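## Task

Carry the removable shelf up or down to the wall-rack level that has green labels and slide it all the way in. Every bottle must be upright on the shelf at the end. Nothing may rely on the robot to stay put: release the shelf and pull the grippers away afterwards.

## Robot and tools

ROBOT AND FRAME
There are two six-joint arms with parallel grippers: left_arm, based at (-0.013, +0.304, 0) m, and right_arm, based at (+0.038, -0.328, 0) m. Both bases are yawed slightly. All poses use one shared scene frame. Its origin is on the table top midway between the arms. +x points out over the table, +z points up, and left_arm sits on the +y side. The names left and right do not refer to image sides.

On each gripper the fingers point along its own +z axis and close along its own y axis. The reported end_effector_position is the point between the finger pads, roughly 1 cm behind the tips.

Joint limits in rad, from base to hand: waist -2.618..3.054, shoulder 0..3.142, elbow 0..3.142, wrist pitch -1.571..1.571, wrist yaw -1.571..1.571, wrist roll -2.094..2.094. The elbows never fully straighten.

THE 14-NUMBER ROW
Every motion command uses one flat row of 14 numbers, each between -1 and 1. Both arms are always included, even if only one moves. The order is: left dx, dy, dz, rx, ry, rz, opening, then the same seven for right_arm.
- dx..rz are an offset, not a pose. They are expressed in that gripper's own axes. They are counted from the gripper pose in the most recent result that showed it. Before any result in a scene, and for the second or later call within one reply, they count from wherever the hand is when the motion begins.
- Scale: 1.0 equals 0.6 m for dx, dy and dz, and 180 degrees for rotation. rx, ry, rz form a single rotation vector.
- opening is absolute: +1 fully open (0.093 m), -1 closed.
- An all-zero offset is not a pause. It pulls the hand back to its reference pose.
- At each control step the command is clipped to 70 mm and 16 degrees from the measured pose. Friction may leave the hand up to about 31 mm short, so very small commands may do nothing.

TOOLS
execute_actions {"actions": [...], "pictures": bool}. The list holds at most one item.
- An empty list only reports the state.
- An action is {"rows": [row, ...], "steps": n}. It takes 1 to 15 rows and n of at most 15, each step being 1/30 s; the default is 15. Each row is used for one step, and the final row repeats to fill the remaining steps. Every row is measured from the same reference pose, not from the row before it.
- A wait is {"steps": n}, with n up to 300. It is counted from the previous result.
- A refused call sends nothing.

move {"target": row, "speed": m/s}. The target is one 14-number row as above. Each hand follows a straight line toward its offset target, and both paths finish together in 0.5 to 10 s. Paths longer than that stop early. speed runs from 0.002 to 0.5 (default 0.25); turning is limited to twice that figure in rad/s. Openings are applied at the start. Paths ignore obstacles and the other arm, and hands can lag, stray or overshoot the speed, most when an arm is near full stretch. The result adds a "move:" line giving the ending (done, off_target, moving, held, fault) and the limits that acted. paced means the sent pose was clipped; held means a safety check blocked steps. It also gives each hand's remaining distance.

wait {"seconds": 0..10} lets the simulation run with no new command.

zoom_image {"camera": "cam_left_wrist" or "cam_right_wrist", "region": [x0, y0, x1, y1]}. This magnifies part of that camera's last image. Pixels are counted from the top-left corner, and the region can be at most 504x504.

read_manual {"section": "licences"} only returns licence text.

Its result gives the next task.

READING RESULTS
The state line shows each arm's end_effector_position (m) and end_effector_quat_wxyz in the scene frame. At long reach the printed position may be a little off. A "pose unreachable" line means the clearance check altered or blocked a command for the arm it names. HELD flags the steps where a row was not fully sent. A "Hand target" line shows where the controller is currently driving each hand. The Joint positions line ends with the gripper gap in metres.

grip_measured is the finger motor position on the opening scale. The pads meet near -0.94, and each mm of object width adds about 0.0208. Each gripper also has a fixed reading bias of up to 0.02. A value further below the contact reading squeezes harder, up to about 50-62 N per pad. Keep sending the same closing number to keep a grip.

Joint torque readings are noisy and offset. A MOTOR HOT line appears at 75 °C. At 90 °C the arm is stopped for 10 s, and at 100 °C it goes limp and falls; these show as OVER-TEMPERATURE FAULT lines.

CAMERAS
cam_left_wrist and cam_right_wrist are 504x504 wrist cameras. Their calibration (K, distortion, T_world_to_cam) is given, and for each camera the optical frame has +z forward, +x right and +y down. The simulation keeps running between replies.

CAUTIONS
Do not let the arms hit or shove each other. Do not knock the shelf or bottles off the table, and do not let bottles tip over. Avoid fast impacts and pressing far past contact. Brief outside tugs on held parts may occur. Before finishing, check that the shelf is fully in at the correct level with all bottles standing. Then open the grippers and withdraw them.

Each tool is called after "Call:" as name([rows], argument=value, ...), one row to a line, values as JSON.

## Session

Call:
execute_actions(actions=[])

Scene clock: 0.00 s of 6000.00 s.
left_arm: end_effector_position=(+0.3524, +0.2393, +0.4114) grip_measured=+0.999 end_effector_quat_wxyz=(+0.715, +0.057, +0.694, -0.068) | right_arm: end_effector_position=(+0.4018, -0.3990, +0.4133) grip_measured=+1.000 end_effector_quat_wxyz=(+0.712, +0.069, +0.695, -0.070)
Joint positions: left_arm=[-0.01   1.033  1.048  0.016  0.006 -0.013  0.093] | right_arm=[-0.011  1.033  1.062 -0.005  0.011  0.001  0.093]
Joint velocities: left_arm=[-0.007  0.002  0.007 -0.037 -0.007 -0.022  0.   ] | right_arm=[-0.002 -0.012  0.002 -0.022 -0.037  0.022  0.   ]
Joint torques (N m, as the arm reports them, + toward a larger angle): no reading
Hand target (left_arm): +0.352, +0.239, +0.411; +0.715, +0.057, +0.694, -0.068
Hand target (right_arm): +0.402, -0.399, +0.413; +0.712, +0.069, +0.695, -0.070

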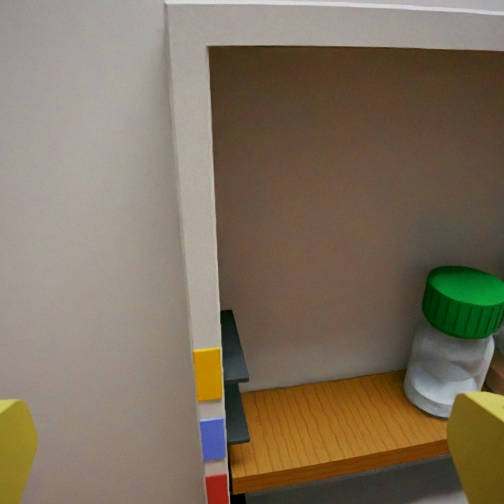

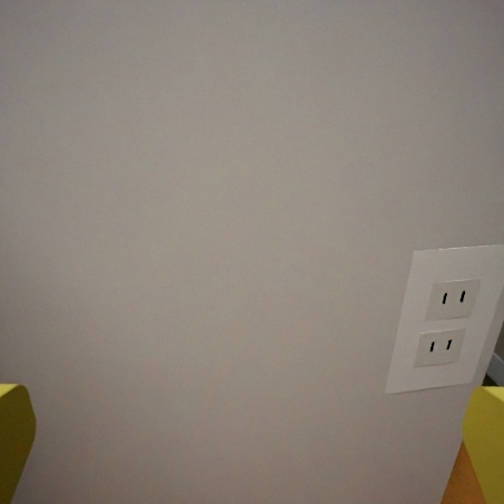

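Call:
move(target=[0.2215,-0.164,0.002,-0.056,-0.008,0,0.95,0.2185,0.39,-0.171,-0.063,-0.008,0,0.95], speed=0.3)

Scene clock: 9.07 s of 6000.00 s.
left_arm: end_effector_position=(+0.3394, +0.1449, +0.2890) grip_measured=+0.952 end_effector_quat_wxyz=(+0.729, -0.017, +0.684, -0.020) | right_arm: end_effector_position=(+0.3492, -0.1536, +0.2887) grip_measured=+0.952 end_effector_quat_wxyz=(+0.724, +0.010, +0.690, +0.013)
Joint positions: left_arm=[-0.547  1.239  0.631  0.69  -0.704  0.     0.091] | right_arm=[ 1.06   1.148  0.589  0.633  0.879 -0.025  0.091]
Joint velocities: left_arm=[-0.017 -0.007 -0.002  0.037 -0.066  0.022 -0.   ] | right_arm=[-0.002  0.002  0.017  0.007  0.051 -0.081 -0.   ]
Joint torques (N m, as the arm reports them, + toward a larger angle): left_arm=[-0.6  -2.73  6.97  2.28 -0.2   0.05] | right_arm=[ 0.25 -2.22  6.91  2.43  0.09 -0.16]
Hand target (left_arm): +0.339, +0.143, +0.278; +0.724, -0.012, +0.690, -0.013
Hand target (right_arm): +0.349, -0.152, +0.281; +0.721, +0.006, +0.693, +0.006
Off the commanded pose (left_arm): 0.010 m, 2 deg.
Off the commanded pose (right_arm): 0.010 m, 2 deg.
After step 90, 4.20 s passed at rest.
move: done
camera_calibration (this result's frames):
cam_left_wrist: T_world_to_cam=[[-0.00982324, -0.998719, 0.0496429, 0.134391], [-0.37265, -0.0424128, -0.927002, 0.440714], [0.92792, -0.0276056, -0.371756, -0.119477], [0, 0, 0, 1]] pos_world=[0.276418, 0.149613, 0.357454]
cam_right_wrist: T_world_to_cam=[[-0.0100815, -0.999929, -0.00640983, -0.15082], [-0.386099, 0.00980564, -0.922405, 0.442468], [0.922402, -0.00682443, -0.386171, -0.129931], [0, 0, 0, 1]] pos_world=[0.289164, -0.156035, 0.356992]

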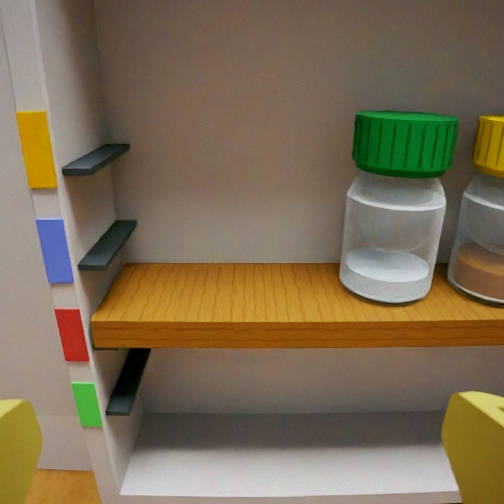

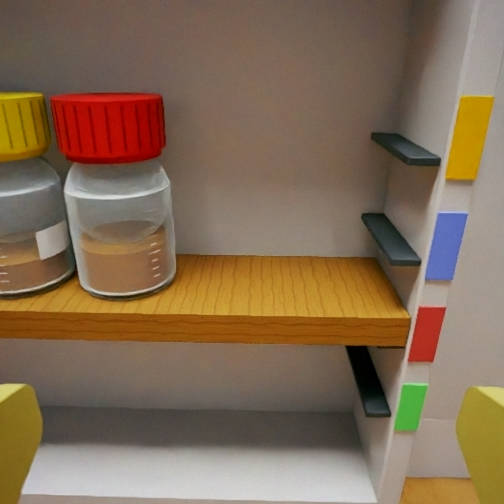

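Call:
move(target=[0.1136,0.0616,0.127,0.0013,0.0053,0.5059,0.4,0.1059,-0.0446,0.1262,-0.0012,0.0038,-0.5043,0.4], speed=0.4)

Scene clock: 43.97 s of 6000.00 s.
left_arm: end_effector_position=(+0.4144, +0.1788, +0.2227) grip_measured=+0.402 end_effector_quat_wxyz=(+0.516, +0.482, +0.498, +0.504) | right_arm: end_effector_position=(+0.4274, -0.1748, +0.2331) grip_measured=+0.401 end_effector_quat_wxyz=(+0.516, -0.483, +0.495, -0.505)
Joint positions: left_arm=[-0.29   1.583  0.631  0.997 -0.457  1.563  0.065] | right_arm=[ 0.785  1.479  0.58   0.953  0.611 -1.578  0.064]
Joint velocities: left_arm=[ 0.007 -0.002  0.012  0.066 -0.022 -0.051 -0.001] | right_arm=[ 0.007 -0.007 -0.007 -0.037  0.037  0.007  0.   ]
Joint torques (N m, as the arm reports them, + toward a larger angle): left_arm=[ 0.61 -4.92  8.54  2.53  0.03 -0.04] | right_arm=[-1.14 -4.93  6.29  2.67 -0.08 -0.13]
Hand target (left_arm): +0.419, +0.180, +0.224; +0.519, +0.479, +0.494, +0.507
Hand target (right_arm): +0.429, -0.177, +0.228; +0.514, -0.486, +0.493, -0.507
Off the commanded pose (left_arm): 0.006 m, 1 deg.
Off the commanded pose (right_arm): 0.006 m, 0 deg.
After step 90, 29.20 s passed at rest.
move: done
camera_calibration (this result's frames):
cam_left_wrist: T_world_to_cam=[[0.0368033, -0.0245593, -0.999021, 0.212385], [-0.433503, 0.900346, -0.0381035, 0.0672986], [0.9004, 0.434481, 0.0224891, -0.371718], [0, 0, 0, 1]] pos_world=[0.356053, 0.106129, 0.223101]
cam_right_wrist: T_world_to_cam=[[-0.0580563, 0.00359121, 0.998307, -0.209823], [-0.430802, -0.902183, -0.0218077, 0.0713562], [0.900577, -0.431338, 0.0539245, -0.391058], [0, 0, 0, 1]] pos_world=[0.370736, -0.103548, 0.232111]

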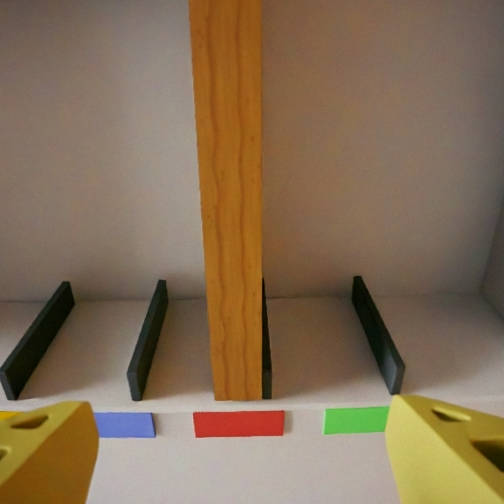

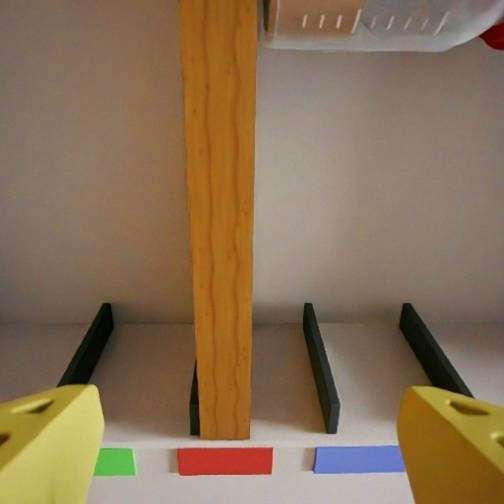

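Call:
move(target=[-0.0023,0.004,0.1103,0.0047,0,0.002,0.4,0.005,-0.0005,0.1077,-0.0085,0,-0.005,0.4], speed=0.15)

Scene clock: 70.13 s of 6000.00 s.
left_arm: end_effector_position=(+0.4738, +0.1790, +0.2239) grip_measured=+0.402 end_effector_quat_wxyz=(+0.506, +0.489, +0.501, +0.504) | right_arm: end_effector_position=(+0.4867, -0.1784, +0.2315) grip_measured=+0.401 end_effector_quat_wxyz=(+0.499, -0.497, +0.498, -0.506)
Joint positions: left_arm=[-0.216  1.757  0.861  0.919 -0.388  1.565  0.065] | right_arm=[ 0.672  1.645  0.78   0.875  0.503 -1.581  0.064]
Joint velocities: left_arm=[-0.002  0.002  0.012 -0.051 -0.007 -0.037  0.001] | right_arm=[-0.022 -0.012  0.002 -0.007 -0.037  0.022 -0.001]
Joint torques (N m, as the arm reports them, + toward a larger angle): left_arm=[ 0.41 -6.82 10.22  2.23  0.05 -0.07] | right_arm=[-0.92 -6.9   9.56  2.53 -0.1  -0.04]
Hand target (left_arm): +0.480, +0.178, +0.227; +0.510, +0.487, +0.499, +0.503
Hand target (right_arm): +0.492, -0.177, +0.236; +0.505, -0.494, +0.497, -0.504
Off the commanded pose (left_arm): 0.008 m, 1 deg.
Off the commanded pose (right_arm): 0.007 m, 1 deg.
After step 90, 22.23 s passed at rest.
move: done
camera_calibration (this result's frames):
cam_left_wrist: T_world_to_cam=[[0.0168789, -0.0108202, -0.999799, 0.218552], [-0.438952, 0.898347, -0.0171328, 0.0911659], [0.898352, 0.439153, 0.0104135, -0.422529], [0, 0, 0, 1]] pos_world=[0.415908, 0.106021, 0.22447]
cam_right_wrist: T_world_to_cam=[[-0.0234474, 0.0317824, 0.99922, -0.216832], [-0.43645, -0.899541, 0.0183703, 0.0874974], [0.899423, -0.435678, 0.0349633, -0.441773], [0, 0, 0, 1]] pos_world=[0.430445, -0.106872, 0.230502]

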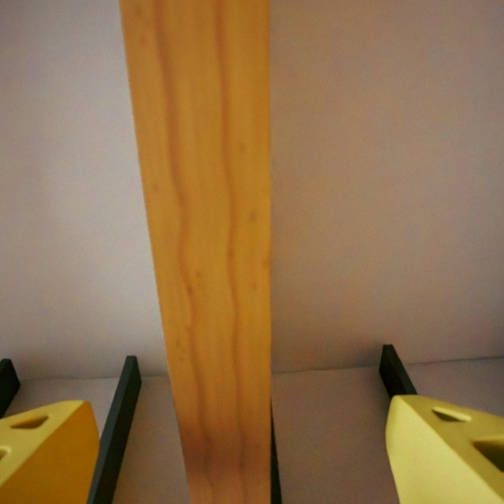

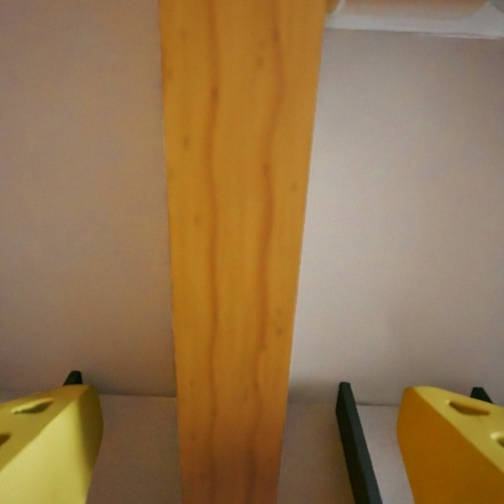

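Call:
move(target=[-0.002,0.0103,0.065,-0.0059,0,-0.0025,0.4,0,-0.0027,0.06,0.0041,0,0.0024,0.4], speed=0.1)

Scene clock: 78.70 s of 6000.00 s.
left_arm: end_effector_position=(+0.5061, +0.1784, +0.2278) grip_measured=+0.402 end_effector_quat_wxyz=(+0.509, +0.483, +0.500, +0.507) | right_arm: end_effector_position=(+0.5172, -0.1786, +0.2274) grip_measured=+0.401 end_effector_quat_wxyz=(+0.497, -0.497, +0.500, -0.507)
Joint positions: left_arm=[-0.188  1.857  0.994  0.899 -0.364  1.565  0.065] | right_arm=[ 0.631  1.75   0.884  0.874  0.468 -1.581  0.064]
Joint velocities: left_arm=[ 0.027  0.022  0.002 -0.081 -0.081  0.022 -0.   ] | right_arm=[ 0.007  0.007  0.012  0.022  0.022 -0.007  0.   ]
Joint torques (N m, as the arm reports them, + toward a larger angle): left_arm=[ 0.56 -7.81 10.21  2.26  0.03 -0.05] | right_arm=[-0.97 -7.93  9.53  2.58 -0.08 -0.08]
Hand target (left_arm): +0.512, +0.178, +0.230; +0.512, +0.482, +0.498, +0.507
Hand target (right_arm): +0.522, -0.178, +0.233; +0.504, -0.492, +0.497, -0.507
Off the commanded pose (left_arm): 0.007 m, 0 deg.
Off the commanded pose (right_arm): 0.008 m, 1 deg.
After step 90, 4.80 s passed at rest.
move: done
camera_calibration (this result's frames):
cam_left_wrist: T_world_to_cam=[[0.030013, -0.0149455, -0.999438, 0.215902], [-0.44244, 0.896401, -0.0266911, 0.11025], [0.896296, 0.442992, 0.0202912, -0.453198], [0, 0, 0, 1]] pos_world=[0.448499, 0.105162, 0.227919]
cam_right_wrist: T_world_to_cam=[[-0.0214036, 0.0332328, 0.999218, -0.212757], [-0.44087, -0.897339, 0.0204008, 0.102936], [0.897316, -0.440089, 0.0338576, -0.468627], [0, 0, 0, 1]] pos_world=[0.461334, -0.106798, 0.226357]

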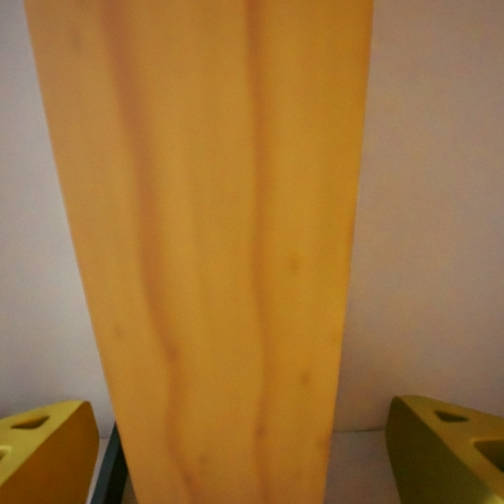

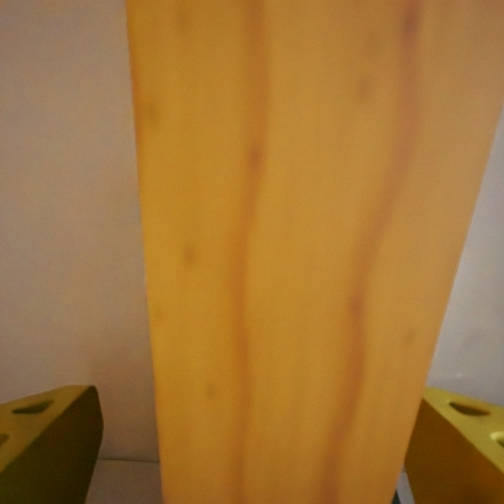

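Call:
execute_actions([
  {"rows": [[0,0.002,0,-0.002,0,-0.001,0.25,0,-0.004,0,0.004,0,0.0024,0.25],[0,0.002,0,-0.002,0,-0.001,0.1,0,-0.006,0,0.008,0,0.0048,0.1],[0,0.002,0,-0.002,0,-0.001,-0.05,0,-0.008,0,0.009,0,0.0054,-0.05],[0,0.002,0,-0.002,0,-0.001,-0.2,0,-0.008,0,0.009,0,0.0054,-0.2],[0,0.002,0,-0.002,0,-0.001,-0.32,0,-0.008,0,0.009,0,0.0054,-0.32],[0,0.002,0,-0.002,0,-0.001,-0.42,0,-0.008,0,0.009,0,0.0054,-0.42],[0,0.002,0,-0.002,0,-0.001,-0.48,0,-0.008,0,0.009,0,0.0054,-0.48],[0,0.002,0,-0.002,0,-0.001,-0.53,0,-0.008,0,0.009,0,0.0054,-0.53],[0,0.002,0,-0.002,0,-0.001,-0.57,0,-0.008,0,0.009,0,0.0054,-0.57],[0,0.002,0,-0.002,0,-0.001,-0.61,0,-0.008,0,0.009,0,0.0054,-0.61],[0,0.002,0,-0.002,0,-0.001,-0.66,0,-0.008,0,0.009,0,0.0054,-0.66],[0,0.002,0,-0.002,0,-0.001,-0.71,0,-0.008,0,0.009,0,0.0054,-0.71],[0,0.002,0,-0.002,0,-0.001,-0.76,0,-0.008,0,0.009,0,0.0054,-0.76],[0,0.002,0,-0.002,0,-0.001,-0.81,0,-0.008,0,0.009,0,0.0054,-0.81],[0,0.002,0,-0.002,0,-0.001,-0.87,0,-0.008,0,0.009,0,0.0054,-0.87]], "steps": 15},
], pictures=false)

Call:
execute_actions([
  {"steps": 10},
], pictures=true)

Scene clock: 88.00 s of 6000.00 s.
left_arm: end_effector_position=(+0.5061, +0.1781, +0.2283) grip_measured=-0.726 end_effector_quat_wxyz=(+0.512, +0.481, +0.501, +0.505) | right_arm: end_effector_position=(+0.5174, -0.1782, +0.2289) grip_measured=-0.713 end_effector_quat_wxyz=(+0.503, -0.491, +0.501, -0.505)
Joint positions: left_arm=[-0.188  1.857  0.994  0.901 -0.362  1.558  0.01 ] | right_arm=[ 0.631  1.753  0.884  0.886  0.466 -1.57   0.011]
Joint velocities: left_arm=[-0.017  0.012 -0.017 -0.037 -0.051  0.022 -0.001] | right_arm=[-0.022 -0.002 -0.002 -0.066 -0.066  0.007 -0.   ]
Joint torques (N m, as the arm reports them, + toward a larger angle): left_arm=[-0.06 -8.87  7.94  2.37 -0.09  0.  ] | right_arm=[-0.33 -8.5   7.11  2.85  0.02 -0.15]
Hand target (left_arm): +0.506, +0.178, +0.229; +0.512, +0.481, +0.499, +0.508
Hand target (right_arm): +0.517, -0.179, +0.232; +0.508, -0.485, +0.497, -0.509
Off the commanded pose (left_arm): 0.001 m, 0 deg.
Off the commanded pose (right_arm): 0.003 m, 1 deg.
Steps of this call (steps 1 to 90: nothing new was sent; then 5.80 s passed at rest; steps 91 to 105: all 15 steps of this action). Readings (end_effector_position):
91: left_arm (+0.5061, +0.1781, +0.2276) | right_arm (+0.5172, -0.1783, +0.2274)
92: left_arm (+0.5061, +0.1781, +0.2276) | right_arm (+0.5172, -0.1783, +0.2277)
94: left_arm (+0.5061, +0.1781, +0.2276) | right_arm (+0.5172, -0.1783, +0.2291)
98: left_arm (+0.5061, +0.1781, +0.2276) | right_arm (+0.5172, -0.1783, +0.2302)
105: the state above

Scene clock: 88.33 s of 6000.00 s.
left_arm: end_effector_position=(+0.5061, +0.1781, +0.2283) grip_measured=-0.726 end_effector_quat_wxyz=(+0.512, +0.481, +0.501, +0.505) | right_arm: end_effector_position=(+0.5174, -0.1782, +0.2289) grip_measured=-0.713 end_effector_quat_wxyz=(+0.503, -0.491, +0.501, -0.505)
Joint positions: left_arm=[-0.188  1.857  0.994  0.901 -0.362  1.558  0.01 ] | right_arm=[ 0.631  1.753  0.884  0.886  0.466 -1.57   0.011]
Joint velocities: left_arm=[-0.012 -0.002 -0.027  0.007 -0.007  0.037 -0.001] | right_arm=[ 0.002 -0.002 -0.002  0.037 -0.022  0.066 -0.   ]
Joint torques (N m, as the arm reports them, + toward a larger angle): left_arm=[-0.05 -8.85  7.92  2.37 -0.11  0.  ] | right_arm=[-0.32 -8.5   7.11  2.85  0.02 -0.14]
Hand target (left_arm): +0.506, +0.178, +0.229; +0.512, +0.481, +0.499, +0.508
Hand target (right_arm): +0.517, -0.179, +0.232; +0.508, -0.485, +0.497, -0.509
Off the commanded pose (left_arm): 0.001 m, 0 deg.
Off the commanded pose (right_arm): 0.003 m, 1 deg.
Steps of this call (steps 1 to 10: nothing new was sent). Readings (end_effector_position):
1: left_arm (+0.5061, +0.1781, +0.2283) | right_arm (+0.5174, -0.1782, +0.2289)
2: left_arm (+0.5061, +0.1781, +0.2283) | right_arm (+0.5174, -0.1782, +0.2289)
4: left_arm (+0.5061, +0.1781, +0.2283) | right_arm (+0.5174, -0.1782, +0.2289)
8: left_arm (+0.5061, +0.1781, +0.2283) | right_arm (+0.5174, -0.1782, +0.2289)
10: the state above
camera_calibration (this result's frames):
cam_left_wrist: T_world_to_cam=[[0.0318866, -0.022457, -0.999239, 0.216687], [-0.440804, 0.896951, -0.0342245, 0.111276], [0.897037, 0.44156, 0.0187016, -0.452842], [0, 0, 0, 1]] pos_world=[0.448358, 0.105014, 0.228799]
cam_right_wrist: T_world_to_cam=[[-0.0304855, 0.0181777, 0.99937, -0.212336], [-0.439494, -0.898241, 0.00293168, 0.106476], [0.897728, -0.439127, 0.0353723, -0.469123], [0, 0, 0, 1]] pos_world=[0.461467, -0.106504, 0.228484]

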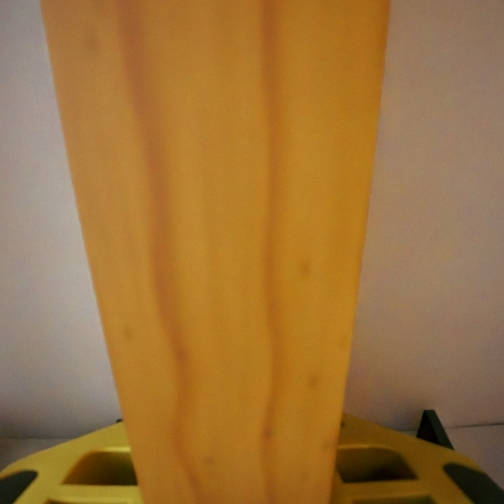

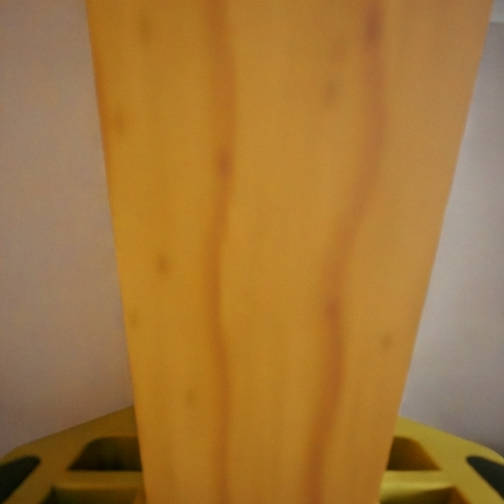

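Call:
execute_actions([
  {"rows": [[0,0.004,0,-0.0023,0,-0.001,-0.87,0,-0.0077,0,0.0073,0,0.0043,-0.87],[0,0.007,0,-0.0047,0,-0.002,-0.87,0,-0.0105,0,0.0092,0,0.0054,-0.87],[0,0.01,0,-0.007,0,-0.0031,-0.87,0,-0.0132,0,0.011,0,0.0065,-0.87],[0,0.013,0,-0.0094,0,-0.0041,-0.87,0,-0.0159,0,0.0128,0,0.0075,-0.87],[0,0.016,0,-0.0117,0,-0.0051,-0.87,0,-0.0187,0,0.0146,0,0.0086,-0.87],[0,0.019,0,-0.0141,0,-0.0061,-0.87,0,-0.0214,0,0.0165,0,0.0097,-0.87],[0,0.022,0,-0.0164,0,-0.0071,-0.87,0,-0.0241,0,0.0183,0,0.0108,-0.87],[0,0.025,-0.001,-0.0188,0,-0.0082,-0.87,0,-0.0269,-0.001,0.0201,0,0.0119,-0.87],[0,0.028,-0.001,-0.0211,0,-0.0092,-0.87,0,-0.0296,-0.001,0.0219,0,0.013,-0.87],[0,0.031,-0.001,-0.0235,0,-0.0102,-0.87,0,-0.0323,-0.001,0.0238,0,0.0141,-0.87],[0,0.034,-0.002,-0.0258,0,-0.0112,-0.87,0,-0.0351,-0.002,0.0256,0,0.0152,-0.87],[0,0.037,-0.002,-0.0282,0,-0.0122,-0.87,0,-0.0378,-0.002,0.0274,0,0.0162,-0.87],[0,0.04,-0.002,-0.0305,0,-0.0133,-0.87,0,-0.0405,-0.002,0.0292,0,0.0173,-0.87],[0,0.043,-0.003,-0.0329,0,-0.0143,-0.87,0,-0.0433,-0.003,0.0311,0,0.0184,-0.87],[0,0.046,-0.003,-0.0352,0,-0.0153,-0.87,0,-0.046,-0.003,0.0329,0,0.0195,-0.87]], "steps": 15},
], pictures=false)

Call:
execute_actions([
  {"steps": 12},
], pictures=false)

Scene clock: 100.50 s of 6000.00 s.
left_arm: end_effector_position=(+0.5060, +0.1781, +0.2301) grip_measured=-0.726 end_effector_quat_wxyz=(+0.515, +0.479, +0.500, +0.506) | right_arm: end_effector_position=(+0.5174, -0.1782, +0.2300) grip_measured=-0.713 end_effector_quat_wxyz=(+0.506, -0.489, +0.501, -0.505)
Joint positions: left_arm=[-0.188  1.857  0.994  0.909 -0.362  1.557  0.01 ] | right_arm=[ 0.631  1.753  0.884  0.891  0.466 -1.568  0.011]
Joint velocities: left_arm=[-0.002  0.012  0.007 -0.066  0.066 -0.007 -0.001] | right_arm=[-0.012  0.012 -0.012 -0.022  0.007  0.007 -0.001]
Joint torques (N m, as the arm reports them, + toward a larger angle): left_arm=[-0.16 -9.46  7.75  3.39 -0.09 -0.11] | right_arm=[-0.18 -9.61  7.41  3.61  0.04  0.  ]
Hand target (left_arm): +0.502, +0.179, +0.256; +0.549, +0.442, +0.484, +0.519
Hand target (right_arm): +0.514, -0.179, +0.256; +0.542, -0.450, +0.490, -0.513
Off the commanded pose (left_arm): 0.026 m, 6 deg.
Off the commanded pose (right_arm): 0.027 m, 7 deg.
Steps of this call (steps 1 to 90: nothing new was sent; then 8.67 s passed at rest; steps 91 to 105: all 15 steps of this action). Readings (end_effector_position):
91: left_arm (+0.5061, +0.1781, +0.2283) | right_arm (+0.5174, -0.1782, +0.2289)
92: left_arm (+0.5061, +0.1781, +0.2284) | right_arm (+0.5174, -0.1782, +0.2290)
94: left_arm (+0.5061, +0.1781, +0.2286) | right_arm (+0.5174, -0.1782, +0.2292)
98: left_arm (+0.5061, +0.1781, +0.2292) | right_arm (+0.5174, -0.1782, +0.2294)
105: the state above

Scene clock: 100.90 s of 6000.00 s.
left_arm: end_effector_position=(+0.5060, +0.1781, +0.2301) grip_measured=-0.726 end_effector_quat_wxyz=(+0.515, +0.479, +0.500, +0.506) | right_arm: end_effector_position=(+0.5174, -0.1782, +0.2300) grip_measured=-0.713 end_effector_quat_wxyz=(+0.506, -0.489, +0.501, -0.504)
Joint positions: left_arm=[-0.188  1.857  0.994  0.909 -0.362  1.557  0.01 ] | right_arm=[ 0.631  1.753  0.884  0.891  0.466 -1.567  0.011]
Joint velocities: left_arm=[-0.007 -0.007 -0.002  0.007 -0.066 -0.051  0.   ] | right_arm=[-0.002 -0.002 -0.007  0.037  0.081  0.051 -0.   ]
Joint torques (N m, as the arm reports them, + toward a larger angle): left_arm=[-0.18 -9.32  7.73  3.4  -0.1  -0.11] | right_arm=[-0.15 -9.61  7.4   3.63  0.03  0.01]
Hand target (left_arm): +0.502, +0.179, +0.256; +0.549, +0.442, +0.484, +0.519
Hand target (right_arm): +0.514, -0.179, +0.256; +0.542, -0.450, +0.491, -0.513
Off the commanded pose (left_arm): 0.026 m, 6 deg.
Off the commanded pose (right_arm): 0.027 m, 7 deg.
Steps of this call (steps 1 to 12: nothing new was sent). Readings (end_effector_position):
1: left_arm (+0.5060, +0.1781, +0.2301) | right_arm (+0.5174, -0.1782, +0.2300)
2: left_arm (+0.5060, +0.1781, +0.2301) | right_arm (+0.5174, -0.1782, +0.2300)
4: left_arm (+0.5060, +0.1781, +0.2301) | right_arm (+0.5174, -0.1782, +0.2300)
8: left_arm (+0.5060, +0.1781, +0.2301) | right_arm (+0.5174, -0.1782, +0.2300)
12: the state above

Call:
execute_actions([
  {"rows": [[0,0.0456,-0.003,-0.0348,0,-0.0152,-0.87,0,-0.0468,-0.003,0.0336,0,0.0199,-0.87],[0,0.0481,-0.003,-0.0367,0,-0.016,-0.87,0,-0.0493,-0.003,0.0354,0,0.021,-0.87],[0,0.0507,-0.003,-0.0387,0,-0.0169,-0.87,0,-0.0519,-0.003,0.0373,0,0.0221,-0.87],[0,0.0532,-0.003,-0.0406,0,-0.0177,-0.87,0,-0.0544,-0.003,0.0391,0,0.0231,-0.87],[0,0.0558,-0.003,-0.0426,0,-0.0186,-0.87,0,-0.057,-0.003,0.0409,0,0.0242,-0.87],[0,0.0583,-0.003,-0.0445,0,-0.0194,-0.87,0,-0.0595,-0.003,0.0427,0,0.0253,-0.87],[0,0.062,-0.003,-0.0445,0,-0.0194,-0.87,0,-0.0632,-0.003,0.0427,0,0.0253,-0.87],[0,0.0657,-0.003,-0.0445,0,-0.0194,-0.87,0,-0.0669,-0.003,0.0427,0,0.0253,-0.87],[0,0.0694,-0.003,-0.0445,0,-0.0194,-0.87,0,-0.0706,-0.003,0.0427,0,0.0253,-0.87],[0,0.0731,-0.003,-0.0445,0,-0.0194,-0.87,0,-0.0743,-0.003,0.0427,0,0.0253,-0.87],[0,0.0769,-0.003,-0.0445,0,-0.0194,-0.87,0,-0.078,-0.003,0.0427,0,0.0253,-0.87],[0,0.0806,-0.003,-0.0445,0,-0.0194,-0.87,0,-0.0817,-0.003,0.0427,0,0.0253,-0.87],[0,0.0843,-0.003,-0.0445,0,-0.0194,-0.87,0,-0.0854,-0.003,0.0427,0,0.0253,-0.87],[0,0.088,-0.003,-0.0445,0,-0.0194,-0.87,0,-0.0891,-0.003,0.0427,0,0.0253,-0.87],[0,0.0917,-0.003,-0.0445,0,-0.0194,-0.87,0,-0.0928,-0.003,0.0427,0,0.0253,-0.87]], "steps": 15},
], pictures=false)

Call:
execute_actions([
  {"steps": 15},
], pictures=false)

Scene clock: 115.23 s of 6000.00 s.
left_arm: end_effector_position=(+0.5060, +0.1781, +0.2300) grip_measured=-0.726 end_effector_quat_wxyz=(+0.515, +0.479, +0.500, +0.506) | right_arm: end_effector_position=(+0.5164, -0.1787, +0.2302) grip_measured=-0.713 end_effector_quat_wxyz=(+0.506, -0.488, +0.501, -0.504)
Joint positions: left_arm=[-0.188  1.857  0.994  0.908 -0.362  1.557  0.01 ] | right_arm=[ 0.631  1.749  0.88   0.891  0.466 -1.567  0.011]
Joint velocities: left_arm=[-0.002 -0.012 -0.017  0.037  0.022  0.007  0.   ] | right_arm=[-0.012 -0.095 -0.007 -0.242 -0.007 -0.007 -0.   ]
Joint torques (N m, as the arm reports them, + toward a larger angle): left_arm=[ -0.09 -12.3   10.38   3.12  -0.12  -0.12] | right_arm=[ -0.17 -12.67  10.95   3.51   0.03   0.02]
Hand target (left_arm): +0.500, +0.180, +0.284; +0.562, +0.427, +0.477, +0.524
Hand target (right_arm): +0.512, -0.180, +0.284; +0.557, -0.434, +0.486, -0.515
Off the commanded pose (left_arm): 0.055 m, 9 deg.
Off the commanded pose (right_arm): 0.055 m, 9 deg.
Steps of this call (steps 1 to 90: nothing new was sent; then 10.83 s passed at rest; steps 91 to 105: all 15 steps of this action). Readings (end_effector_position):
91: left_arm (+0.5060, +0.1781, +0.2302) | right_arm (+0.5174, -0.1782, +0.2301)
92: left_arm (+0.5060, +0.1781, +0.2303) | right_arm (+0.5174, -0.1782, +0.2302)
94: left_arm (+0.5060, +0.1781, +0.2306) | right_arm (+0.5172, -0.1784, +0.2301)
98: left_arm (+0.5060, +0.1782, +0.2307) | right_arm (+0.5168, -0.1785, +0.2302)
105: the state above

Scene clock: 115.73 s of 6000.00 s.
left_arm: end_effector_position=(+0.5060, +0.1778, +0.2300) grip_measured=-0.726 end_effector_quat_wxyz=(+0.515, +0.479, +0.499, +0.506) | right_arm: end_effector_position=(+0.5158, -0.1790, +0.2302) grip_measured=-0.713 end_effector_quat_wxyz=(+0.504, -0.490, +0.503, -0.503)
Joint positions: left_arm=[-0.188  1.857  0.994  0.908 -0.36   1.557  0.01 ] | right_arm=[ 0.631  1.742  0.88   0.878  0.466 -1.564  0.011]
Joint velocities: left_arm=[-0.002  0.012 -0.007 -0.051 -0.051 -0.037 -0.001] | right_arm=[-0.002 -0.012  0.007 -0.051  0.051  0.022 -0.001]
Joint torques (N m, as the arm reports them, + toward a larger angle): left_arm=[ -0.15 -12.36  10.29   3.08  -0.12  -0.12] | right_arm=[ -0.19 -12.57  10.93   3.37   0.02   0.01]
Hand target (left_arm): +0.500, +0.180, +0.284; +0.562, +0.427, +0.477, +0.524
Hand target (right_arm): +0.512, -0.180, +0.285; +0.557, -0.433, +0.486, -0.515
Off the commanded pose (left_arm): 0.055 m, 9 deg.
Off the commanded pose (right_arm): 0.055 m, 9 deg.
Steps of this call (steps 1 to 15: nothing new was sent). Readings (end_effector_position):
1: left_arm (+0.5060, +0.1779, +0.2300) | right_arm (+0.5162, -0.1788, +0.2302)
2: left_arm (+0.5060, +0.1779, +0.2300) | right_arm (+0.5160, -0.1789, +0.2302)
4: left_arm (+0.5060, +0.1778, +0.2300) | right_arm (+0.5159, -0.1790, +0.2302)
8: left_arm (+0.5060, +0.1778, +0.2300) | right_arm (+0.5158, -0.1790, +0.2302)
15: the state above

Call:
execute_actions([
  {"rows": [[0,0.0926,-0.003,-0.0457,0,-0.0199,-0.87,0,-0.0933,-0.002,0.0455,0,0.027,-0.87],[0,0.0935,-0.003,-0.047,0,-0.0205,-0.87,0,-0.0942,-0.002,0.0466,0,0.0277,-0.87],[0,0.0944,-0.003,-0.0482,0,-0.021,-0.87,0,-0.095,-0.002,0.0478,0,0.0283,-0.87],[0,0.0952,-0.003,-0.0494,0,-0.0215,-0.87,0,-0.0958,-0.002,0.0489,0,0.029,-0.87],[0,0.0961,-0.003,-0.0507,0,-0.0221,-0.87,0,-0.0967,-0.002,0.0501,0,0.0297,-0.87],[0,0.097,-0.003,-0.0519,0,-0.0226,-0.87,0,-0.0975,-0.002,0.0512,0,0.0304,-0.87],[0,0.0979,-0.003,-0.0531,0,-0.0231,-0.87,0,-0.0983,-0.002,0.0524,0,0.0311,-0.87],[0,0.0988,-0.003,-0.0544,0,-0.0237,-0.87,0,-0.0992,-0.002,0.0535,0,0.0317,-0.87],[0,0.0997,-0.003,-0.0556,0,-0.0242,-0.87,0,-0.1,-0.002,0.0547,0,0.0324,-0.87],[0,0.1006,-0.003,-0.0568,0,-0.0247,-0.87,0,-0.1008,-0.002,0.0558,0,0.0331,-0.87],[0,0.1015,-0.003,-0.0581,0,-0.0253,-0.87,0,-0.1017,-0.002,0.057,0,0.0338,-0.87],[0,0.1023,-0.003,-0.0593,0,-0.0258,-0.87,0,-0.1025,-0.002,0.0581,0,0.0345,-0.87],[0,0.1032,-0.003,-0.0605,0,-0.0263,-0.87,0,-0.1033,-0.002,0.0593,0,0.0351,-0.87],[0,0.1041,-0.003,-0.0618,0,-0.0269,-0.87,0,-0.1042,-0.002,0.0604,0,0.0358,-0.87],[0,0.105,-0.003,-0.063,0,-0.0274,-0.87,0,-0.105,-0.002,0.0616,0,0.0365,-0.87]], "steps": 15},
], pictures=false)

Call:
execute_actions([
  {"steps": 15},
], pictures=false)

Scene clock: 160.80 s of 6000.00 s.
left_arm: end_effector_position=(+0.5060, +0.1777, +0.2309) grip_measured=-0.726 end_effector_quat_wxyz=(+0.517, +0.478, +0.499, +0.506) | right_arm: end_effector_position=(+0.5158, -0.1790, +0.2315) grip_measured=-0.713 end_effector_quat_wxyz=(+0.506, -0.488, +0.502, -0.503)
Joint positions: left_arm=[-0.188  1.857  0.994  0.912 -0.36   1.556  0.01 ] | right_arm=[ 0.631  1.742  0.88   0.883  0.466 -1.563  0.011]
Joint velocities: left_arm=[-0.002 -0.017 -0.012  0.022 -0.051 -0.037 -0.001] | right_arm=[-0.007 -0.002  0.007  0.037  0.051 -0.037 -0.   ]
Joint torques (N m, as the arm reports them, + toward a larger angle): left_arm=[ -0.16 -11.55   9.82   3.79  -0.14  -0.18] | right_arm=[ -0.26 -11.86   9.95   4.06   0.03   0.13]
Hand target (left_arm): +0.498, +0.180, +0.291; +0.580, +0.408, +0.468, +0.528
Hand target (right_arm): +0.510, -0.182, +0.291; +0.576, -0.412, +0.481, -0.516
Off the commanded pose (left_arm): 0.062 m, 12 deg.
Off the commanded pose (right_arm): 0.062 m, 13 deg.
Steps of this call (steps 1 to 90: nothing new was sent; then 41.57 s passed at rest; steps 91 to 105: all 15 steps of this action). Readings (end_effector_position):
91: left_arm (+0.5060, +0.1778, +0.2300) | right_arm (+0.5158, -0.1790, +0.2302)
92: left_arm (+0.5060, +0.1778, +0.2300) | right_arm (+0.5158, -0.1790, +0.2302)
94: left_arm (+0.5060, +0.1778, +0.2300) | right_arm (+0.5158, -0.1790, +0.2302)
98: left_arm (+0.5060, +0.1778, +0.2303) | right_arm (+0.5158, -0.1790, +0.2305)
105: the state above

Scene clock: 161.30 s of 6000.00 s.
left_arm: end_effector_position=(+0.5060, +0.1777, +0.2310) grip_measured=-0.726 end_effector_quat_wxyz=(+0.517, +0.477, +0.499, +0.506) | right_arm: end_effector_position=(+0.5158, -0.1790, +0.2318) grip_measured=-0.713 end_effector_quat_wxyz=(+0.507, -0.488, +0.502, -0.504)
Joint positions: left_arm=[-0.188  1.857  0.994  0.912 -0.36   1.555  0.01 ] | right_arm=[ 0.631  1.742  0.88   0.885  0.466 -1.564  0.011]
Joint velocities: left_arm=[ 0.002  0.007 -0.012 -0.007  0.007 -0.007 -0.   ] | right_arm=[ 0.012 -0.007 -0.007 -0.022 -0.022  0.051 -0.001]
Joint torques (N m, as the arm reports them, + toward a larger angle): left_arm=[ -0.16 -11.45   9.71   3.84  -0.12  -0.14] | right_arm=[ -0.26 -11.87   9.93   4.08   0.03   0.12]
Hand target (left_arm): +0.498, +0.180, +0.291; +0.580, +0.408, +0.468, +0.528
Hand target (right_arm): +0.510, -0.182, +0.291; +0.576, -0.412, +0.481, -0.516
Off the commanded pose (left_arm): 0.062 m, 12 deg.
Off the commanded pose (right_arm): 0.061 m, 12 deg.
Steps of this call (steps 1 to 15: nothing new was sent). Readings (end_effector_position):
1: left_arm (+0.5060, +0.1777, +0.2310) | right_arm (+0.5158, -0.1790, +0.2316)
2: left_arm (+0.5060, +0.1777, +0.2310) | right_arm (+0.5158, -0.1790, +0.2317)
4: left_arm (+0.5060, +0.1777, +0.2310) | right_arm (+0.5158, -0.1790, +0.2317)
8: left_arm (+0.5060, +0.1777, +0.2310) | right_arm (+0.5158, -0.1790, +0.2318)
15: the state above

Call:
execute_actions(actions=[])

Scene clock: 169.70 s of 6000.00 s.
left_arm: end_effector_position=(+0.5060, +0.1777, +0.2310) grip_measured=-0.726 end_effector_quat_wxyz=(+0.517, +0.477, +0.499, +0.506) | right_arm: end_effector_position=(+0.5158, -0.1790, +0.2318) grip_measured=-0.713 end_effector_quat_wxyz=(+0.507, -0.488, +0.502, -0.504)
Joint positions: left_arm=[-0.188  1.857  0.994  0.912 -0.36   1.555  0.01 ] | right_arm=[ 0.631  1.742  0.88   0.885  0.466 -1.564  0.011]
Joint velocities: left_arm=[ 0.002  0.002 -0.012  0.022 -0.037 -0.051 -0.001] | right_arm=[-0.002  0.002 -0.012 -0.007  0.051 -0.051 -0.   ]
Joint torques (N m, as the arm reports them, + toward a larger angle): left_arm=[ -0.17 -11.41   9.7    3.85  -0.11  -0.15] | right_arm=[ -0.26 -11.86   9.94   4.08   0.03   0.12]
Hand target (left_arm): +0.498, +0.180, +0.291; +0.580, +0.408, +0.468, +0.528
Hand target (right_arm): +0.510, -0.182, +0.291; +0.576, -0.412, +0.481, -0.516
Off the commanded pose (left_arm): 0.062 m, 12 deg.
Off the commanded pose (right_arm): 0.061 m, 12 deg.
Steps of this call (steps 1 to 90: nothing new was sent; then 5.40 s passed at rest). Readings (end_effector_position):
1: left_arm (+0.5060, +0.1777, +0.2310) | right_arm (+0.5158, -0.1790, +0.2318)
2: left_arm (+0.5060, +0.1777, +0.2310) | right_arm (+0.5158, -0.1790, +0.2318)
4: left_arm (+0.5060, +0.1777, +0.2310) | right_arm (+0.5158, -0.1790, +0.2318)
8: left_arm (+0.5060, +0.1777, +0.2310) | right_arm (+0.5158, -0.1790, +0.2318)
90: the state above
camera_calibration (this result's frames):
cam_left_wrist: T_world_to_cam=[[0.0429909, -0.0295397, -0.998639, 0.214923], [-0.437853, 0.897899, -0.0454092, 0.112612], [0.898018, 0.439209, 0.0256675, -0.454305], [0, 0, 0, 1]] pos_world=[0.448042, 0.10477, 0.231405]
cam_right_wrist: T_world_to_cam=[[-0.0346694, 0.00968314, 0.999352, -0.214578], [-0.43938, -0.898277, -0.00653914, 0.107145], [0.897632, -0.439322, 0.0353973, -0.468086], [0, 0, 0, 1]] pos_world=[0.459807, -0.107317, 0.231709]

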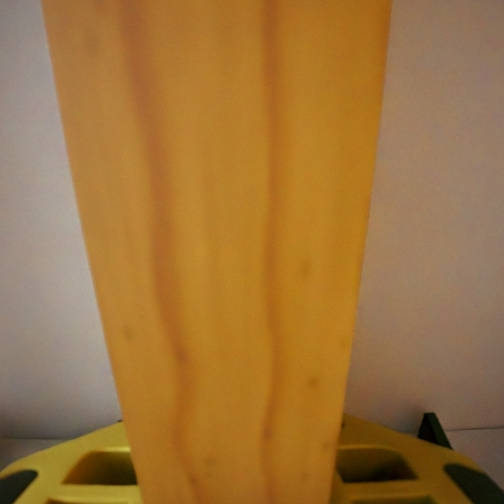

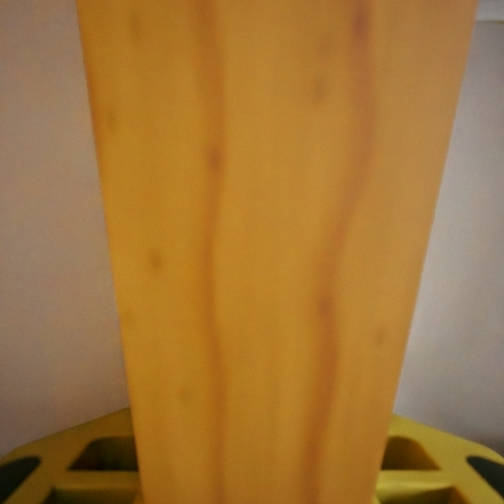

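Call:
execute_actions([
  {"rows": [[0,0.097,-0.003,-0.058,0,-0.025,-0.87,0,-0.097,-0.002,0.057,0,0.034,-0.87],[0,0.09,-0.003,-0.054,0,-0.023,-0.87,0,-0.09,-0.002,0.053,0,0.031,-0.87],[0,0.083,-0.002,-0.05,0,-0.022,-0.87,0,-0.083,-0.002,0.049,0,0.029,-0.87],[0,0.076,-0.002,-0.046,0,-0.02,-0.87,0,-0.076,-0.001,0.045,0,0.026,-0.87],[0,0.069,-0.002,-0.041,0,-0.018,-0.87,0,-0.069,-0.001,0.04,0,0.024,-0.87],[0,0.062,-0.002,-0.037,0,-0.016,-0.87,0,-0.062,-0.001,0.036,0,0.021,-0.87],[0,0.055,-0.002,-0.033,0,-0.014,-0.87,0,-0.055,-0.001,0.032,0,0.019,-0.87],[0,0.048,-0.001,-0.029,0,-0.012,-0.87,0,-0.048,0,0.028,0,0.017,-0.87],[0,0.041,-0.001,-0.024,0,-0.011,-0.87,0,-0.041,0,0.024,0,0.014,-0.87],[0,0.034,-0.001,-0.02,0,-0.009,-0.87,0,-0.034,0,0.02,0,0.012,-0.87],[0,0.027,0,-0.016,0,-0.007,-0.87,0,-0.027,0,0.016,0,0.009,-0.87],[0,0.02,0,-0.012,0,-0.005,-0.87,0,-0.02,0,0.012,0,0.007,-0.87],[0,0.013,0,-0.008,0,-0.003,-0.87,0,-0.013,0,0.008,0,0.005,-0.87],[0,0.006,0,-0.004,0,-0.002,-0.87,0,-0.006,0,0.004,0,0.002,-0.87],[0,0,0,0,0,0,-0.87,0,0,0.001,0,0,0,-0.87]], "steps": 15},
], pictures=false)

Call:
execute_actions([
  {"rows": [[0,0,0,0,0,0,-0.8,0,0,0,0,0,0,-0.8],[0,0,0,0,0,0,-0.74,0,0,0,0,0,0,-0.74],[0,0,0,0,0,0,-0.68,0,0,0,0,0,0,-0.68],[0,0,0,0,0,0,-0.62,0,0,0,0,0,0,-0.62],[0,0,0,0,0,0,-0.56,0,0,0,0,0,0,-0.56],[0,0,0,0,0,0,-0.5,0,0,0,0,0,0,-0.5],[0,0,0,0,0,0,-0.42,0,0,0,0,0,0,-0.42],[0,0,0,0,0,0,-0.34,0,0,0,0,0,0,-0.34],[0,0,0,0,0,0,-0.26,0,0,0,0,0,0,-0.26],[0,0,0,0,0,0,-0.18,0,0,0,0,0,0,-0.18],[0,0,0,0,0,0,-0.1,0,0,0,0,0,0,-0.1],[0,0,0,0,0,0,0,0,0,0,0,0,0,0],[0,0,0,0,0,0,0.1,0,0,0,0,0,0,0.1]], "steps": 15},
], pictures=false)

Call:
move(target=[0,0,-0.3,0,0,0,0.1,0,0,-0.3,0,0,0,0.1], speed=0.2)

Scene clock: 203.90 s of 6000.00 s.
left_arm: end_effector_position=(+0.5061, +0.1777, +0.2287) grip_measured=-0.726 end_effector_quat_wxyz=(+0.514, +0.481, +0.500, +0.504) | right_arm: end_effector_position=(+0.5158, -0.1790, +0.2291) grip_measured=-0.713 end_effector_quat_wxyz=(+0.502, -0.492, +0.503, -0.502)
Joint positions: left_arm=[-0.188  1.857  0.994  0.902 -0.36   1.556  0.01 ] | right_arm=[ 0.631  1.742  0.88   0.873  0.466 -1.564  0.011]
Joint velocities: left_arm=[ 0.002  0.017  0.012 -0.022 -0.007  0.051  0.   ] | right_arm=[-0.012 -0.007  0.002 -0.007  0.022 -0.007 -0.001]
Joint torques (N m, as the arm reports them, + toward a larger angle): left_arm=[-0.07 -8.9   7.98  2.42 -0.04 -0.06] | right_arm=[-0.36 -8.56  7.68  2.69  0.   -0.07]
Hand target (left_arm): +0.506, +0.178, +0.231; +0.517, +0.477, +0.499, +0.506
Hand target (right_arm): +0.516, -0.179, +0.232; +0.506, -0.488, +0.502, -0.504
Off the commanded pose (left_arm): 0.002 m, 1 deg.
Off the commanded pose (right_arm): 0.003 m, 1 deg.
Steps of this call (steps 1 to 90: nothing new was sent; then 30.70 s passed at rest; steps 91 to 105: all 15 steps of this action). Readings (end_effector_position):
91: left_arm (+0.5060, +0.1777, +0.2310) | right_arm (+0.5158, -0.1790, +0.2318)
92: left_arm (+0.5060, +0.1777, +0.2310) | right_arm (+0.5158, -0.1790, +0.2318)
94: left_arm (+0.5060, +0.1777, +0.2309) | right_arm (+0.5158, -0.1790, +0.2316)
98: left_arm (+0.5060, +0.1777, +0.2301) | right_arm (+0.5158, -0.1790, +0.2302)
105: the state above

Scene clock: 204.40 s of 6000.00 s.
left_arm: end_effector_position=(+0.5061, +0.1776, +0.2285) grip_measured=+0.095 end_effector_quat_wxyz=(+0.513, +0.481, +0.500, +0.504) | right_arm: end_effector_position=(+0.5158, -0.1790, +0.2283) grip_measured=+0.095 end_effector_quat_wxyz=(+0.501, -0.493, +0.504, -0.502)
Joint positions: left_arm=[-0.188  1.857  0.994  0.901 -0.359  1.556  0.05 ] | right_arm=[ 0.631  1.742  0.88   0.869  0.466 -1.564  0.05 ]
Joint velocities: left_arm=[ 0.007 -0.012  0.007 -0.007 -0.081  0.022  0.007] | right_arm=[-0.007  0.012 -0.012 -0.066  0.037 -0.037  0.007]
Joint torques (N m, as the arm reports them, + toward a larger angle): left_arm=[-0.13 -8.93  8.    2.32 -0.1  -0.06] | right_arm=[-0.33 -8.71  7.49  2.57  0.01 -0.08]
Hand target (left_arm): +0.506, +0.178, +0.229; +0.514, +0.481, +0.500, +0.504
Hand target (right_arm): +0.516, -0.179, +0.229; +0.502, -0.492, +0.503, -0.502
Off the commanded pose (left_arm): 0.000 m, 0 deg.
Off the commanded pose (right_arm): 0.001 m, 0 deg.
Steps of this call (steps 1 to 15: all 15 steps of this action). Readings (end_effector_position):
1: left_arm (+0.5061, +0.1777, +0.2286) | right_arm (+0.5158, -0.1790, +0.2290)
2: left_arm (+0.5061, +0.1777, +0.2286) | right_arm (+0.5158, -0.1790, +0.2290)
4: left_arm (+0.5061, +0.1777, +0.2286) | right_arm (+0.5158, -0.1790, +0.2288)
8: left_arm (+0.5061, +0.1776, +0.2285) | right_arm (+0.5158, -0.1790, +0.2283)
15: the state above

Scene clock: 206.23 s of 6000.00 s.
left_arm: end_effector_position=(+0.3322, +0.1730, +0.2273) grip_measured=+0.098 end_effector_quat_wxyz=(+0.517, +0.479, +0.503, +0.500) | right_arm: end_effector_position=(+0.3395, -0.1772, +0.2279) grip_measured=+0.098 end_effector_quat_wxyz=(+0.499, -0.497, +0.505, -0.499)
Joint positions: left_arm=[-0.479  1.274  0.406  0.913 -0.648  1.557  0.05 ] | right_arm=[ 1.031  1.136  0.381  0.751  0.863 -1.56   0.05 ]
Joint velocities: left_arm=[ 0.022 -0.017  0.002  0.007  0.037  0.022  0.001] | right_arm=[-0.002  0.002  0.002  0.066  0.007 -0.022 -0.001]
Joint torques (N m, as the arm reports them, + toward a larger angle): left_arm=[-0.71 -5.15  5.99  2.16 -0.19 -0.03] | right_arm=[ 0.48 -4.74  6.61  2.32  0.13 -0.02]
Hand target (left_arm): +0.327, +0.175, +0.224; +0.514, +0.481, +0.503, +0.501
Hand target (right_arm): +0.336, -0.179, +0.228; +0.502, -0.493, +0.507, -0.498
Off the commanded pose (left_arm): 0.008 m, 1 deg.
Off the commanded pose (right_arm): 0.004 m, 1 deg.
move: done
camera_calibration (this result's frames):
cam_left_wrist: T_world_to_cam=[[0.032772, -0.0377265, -0.998751, 0.223343], [-0.43537, 0.898958, -0.0482427, 0.0402694], [0.899655, 0.436407, 0.0130356, -0.293281], [0, 0, 0, 1]] pos_world=[0.274064, 0.100215, 0.228829]
cam_right_wrist: T_world_to_cam=[[-0.0115202, 0.0191302, 0.999751, -0.223058], [-0.436559, -0.899593, 0.0121832, 0.0259064], [0.899602, -0.43631, 0.018715, -0.305241], [0, 0, 0, 1]] pos_world=[0.283336, -0.105608, 0.2284]

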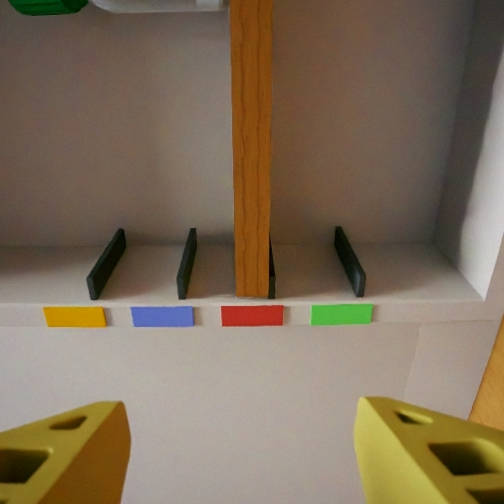

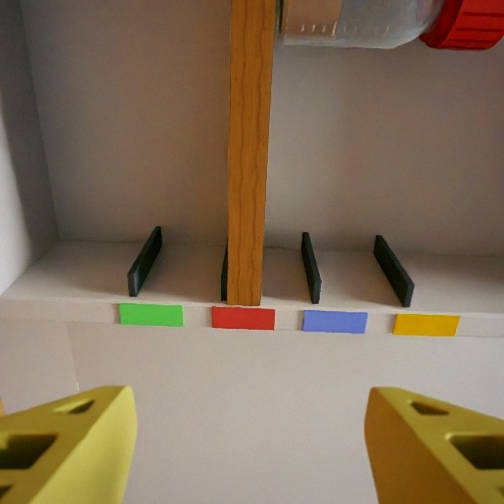

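Call:
move(target=[-0.07,0.12,-0.01,0,0,-0.5,0.8,-0.077,-0.12,-0.02,0,0,0.5,0.8], speed=0.4)

Scene clock: 227.10 s of 6000.00 s.
left_arm: end_effector_position=(+0.3287, +0.1322, +0.2796) grip_measured=+0.798 end_effector_quat_wxyz=(+0.707, -0.003, +0.707, +0.001) | right_arm: end_effector_position=(+0.3279, -0.1353, +0.2941) grip_measured=+0.798 end_effector_quat_wxyz=(+0.703, -0.000, +0.711, -0.004)
Joint positions: left_arm=[-0.621  1.232  0.656  0.576 -0.787 -0.002  0.084] | right_arm=[1.189 1.136 0.673 0.443 1.019 0.01  0.084]
Joint velocities: left_arm=[ 0.007  0.002 -0.002  0.007  0.022 -0.007 -0.001] | right_arm=[-0.002  0.012  0.012 -0.007 -0.037  0.051  0.   ]
Joint torques (N m, as the arm reports them, + toward a larger angle): left_arm=[-0.72 -5.75 11.    2.08 -0.23 -0.05] | right_arm=[ 0.45 -2.97 10.45  2.16  0.13 -0.07]
Hand target (left_arm): +0.325, +0.133, +0.299; +0.719, -0.018, +0.695, -0.014
Hand target (right_arm): +0.328, -0.132, +0.300; +0.705, +0.006, +0.709, +0.001
Off the commanded pose (left_arm): 0.022 m, 3 deg.
Off the commanded pose (right_arm): 0.007 m, 1 deg.
After step 90, 15.20 s passed at rest.
move: off_target (left_arm)
camera_calibration (this result's frames):
cam_left_wrist: T_world_to_cam=[[0.00154223, -0.999999, -0.000608584, 0.132567], [-0.429445, -0.000112692, -0.903093, 0.433777], [0.903092, 0.00165413, -0.429444, -0.0929672], [0, 0, 0, 1]] pos_world=[0.270037, 0.132769, 0.351897]
cam_right_wrist: T_world_to_cam=[[-0.0202014, -0.999244, 0.0332218, -0.140946], [-0.438657, -0.0210011, -0.898409, 0.44502], [0.898427, -0.0327221, -0.437901, -0.0884805], [0, 0, 0, 1]] pos_world=[0.271857, -0.134389, 0.365746]

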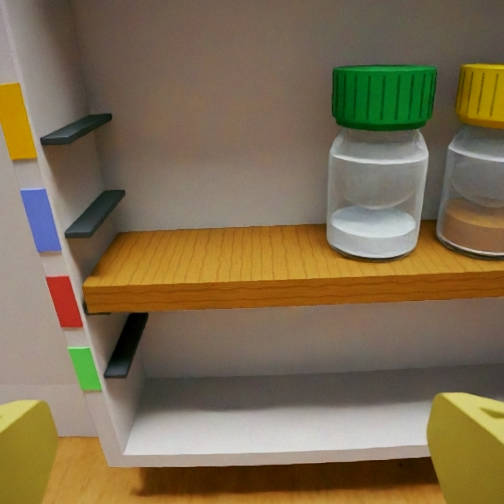

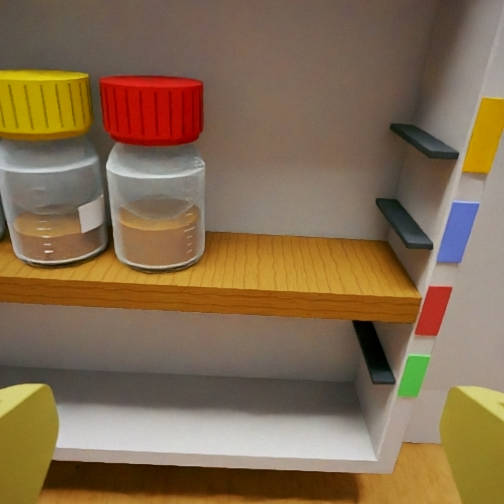

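Call:
zoom_image(camera="cam_left_wrist", region=[290, 40, 504, 320])

Call:
zoom_image(camera="cam_right_wrist", region=[0, 50, 250, 330])

Region (290, 40, 504, 320) of cam_left_wrist's 504x504 image, scaled by 1.800, with more detail than that image has; it fills the left 385 columns of this view, and the rest is white.

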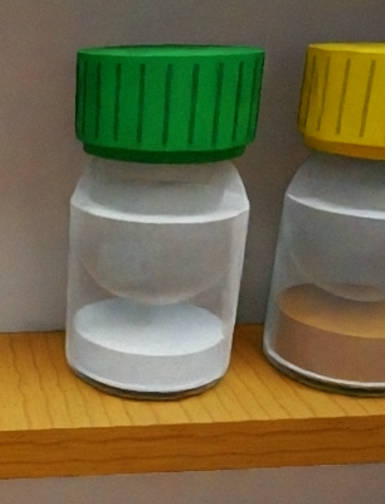

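Region (0, 50, 250, 330) of cam_right_wrist's 504x504 image, scaled by 1.800, with more detail than that image has; it fills the left 450 columns of this view, and the rest is white.

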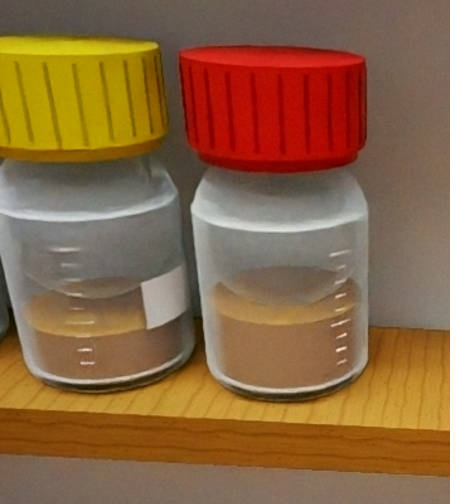

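Call:
move(target=[-0.007,-0.0545,0.204,0.167,0,0,0.56,0.02,-0.002,0.227,-0.2,0,0,0.56], speed=0.3)

Scene clock: 271.03 s of 6000.00 s.
left_arm: end_effector_position=(+0.4446, +0.1009, +0.2739) grip_measured=+0.562 end_effector_quat_wxyz=(+0.673, +0.183, +0.694, -0.177) | right_arm: end_effector_position=(+0.4600, -0.1348, +0.2721) grip_measured=+0.562 end_effector_quat_wxyz=(+0.661, -0.221, +0.687, +0.208)
Joint positions: left_arm=[-0.207  1.595  0.964  0.6    0.146  0.006  0.072] | right_arm=[ 0.503  1.465  0.843  0.58  -0.29  -0.018  0.072]
Joint velocities: left_arm=[-0.012 -0.007  0.007  0.037  0.051 -0.022  0.001] | right_arm=[ 0.007  0.007 -0.007 -0.051 -0.051  0.007  0.001]
Joint torques (N m, as the arm reports them, + toward a larger angle): left_arm=[ 0.41 -6.12 11.11  2.5   0.05  0.06] | right_arm=[-0.96 -5.71 10.43  2.79 -0.11 -0.15]
Hand target (left_arm): +0.450, +0.100, +0.283; +0.683, +0.185, +0.684, -0.178
Hand target (right_arm): +0.465, -0.135, +0.281; +0.671, -0.223, +0.676, +0.210
Off the commanded pose (left_arm): 0.012 m, 2 deg.
Off the commanded pose (right_arm): 0.010 m, 2 deg.
After step 90, 39.10 s passed at rest.
move: off_target (left_arm)
camera_calibration (this result's frames):
cam_left_wrist: T_world_to_cam=[[-0.494669, -0.869072, -0.00399102, 0.309395], [-0.395758, 0.229346, -0.889256, 0.436548], [0.773743, -0.438308, -0.457393, -0.0904529], [0, 0, 0, 1]] pos_world=[0.395803, 0.129119, 0.348065]
cam_right_wrist: T_world_to_cam=[[0.567037, -0.823046, 0.0326348, -0.383214], [-0.366564, -0.287628, -0.884817, 0.410463], [0.737632, 0.489761, -0.464794, -0.0650889], [0, 0, 0, 1]] pos_world=[0.415769, -0.165464, 0.345438]

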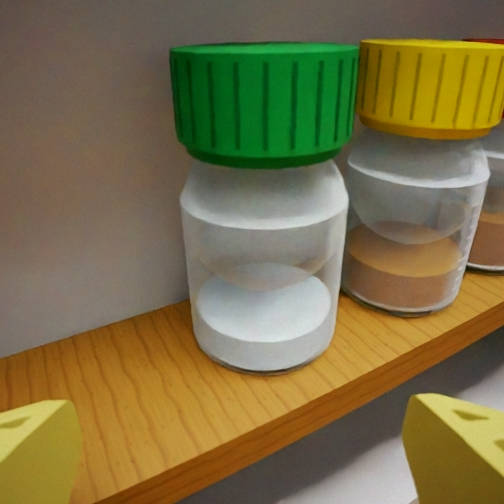

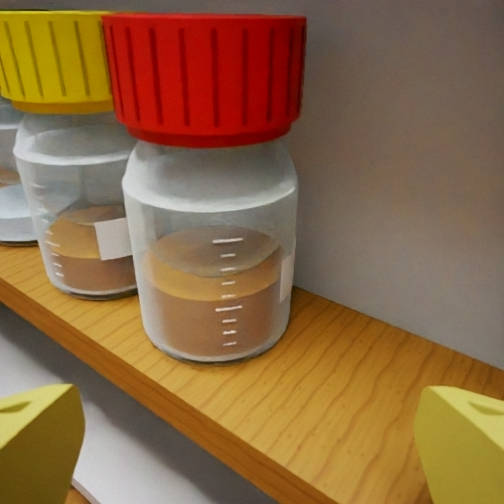

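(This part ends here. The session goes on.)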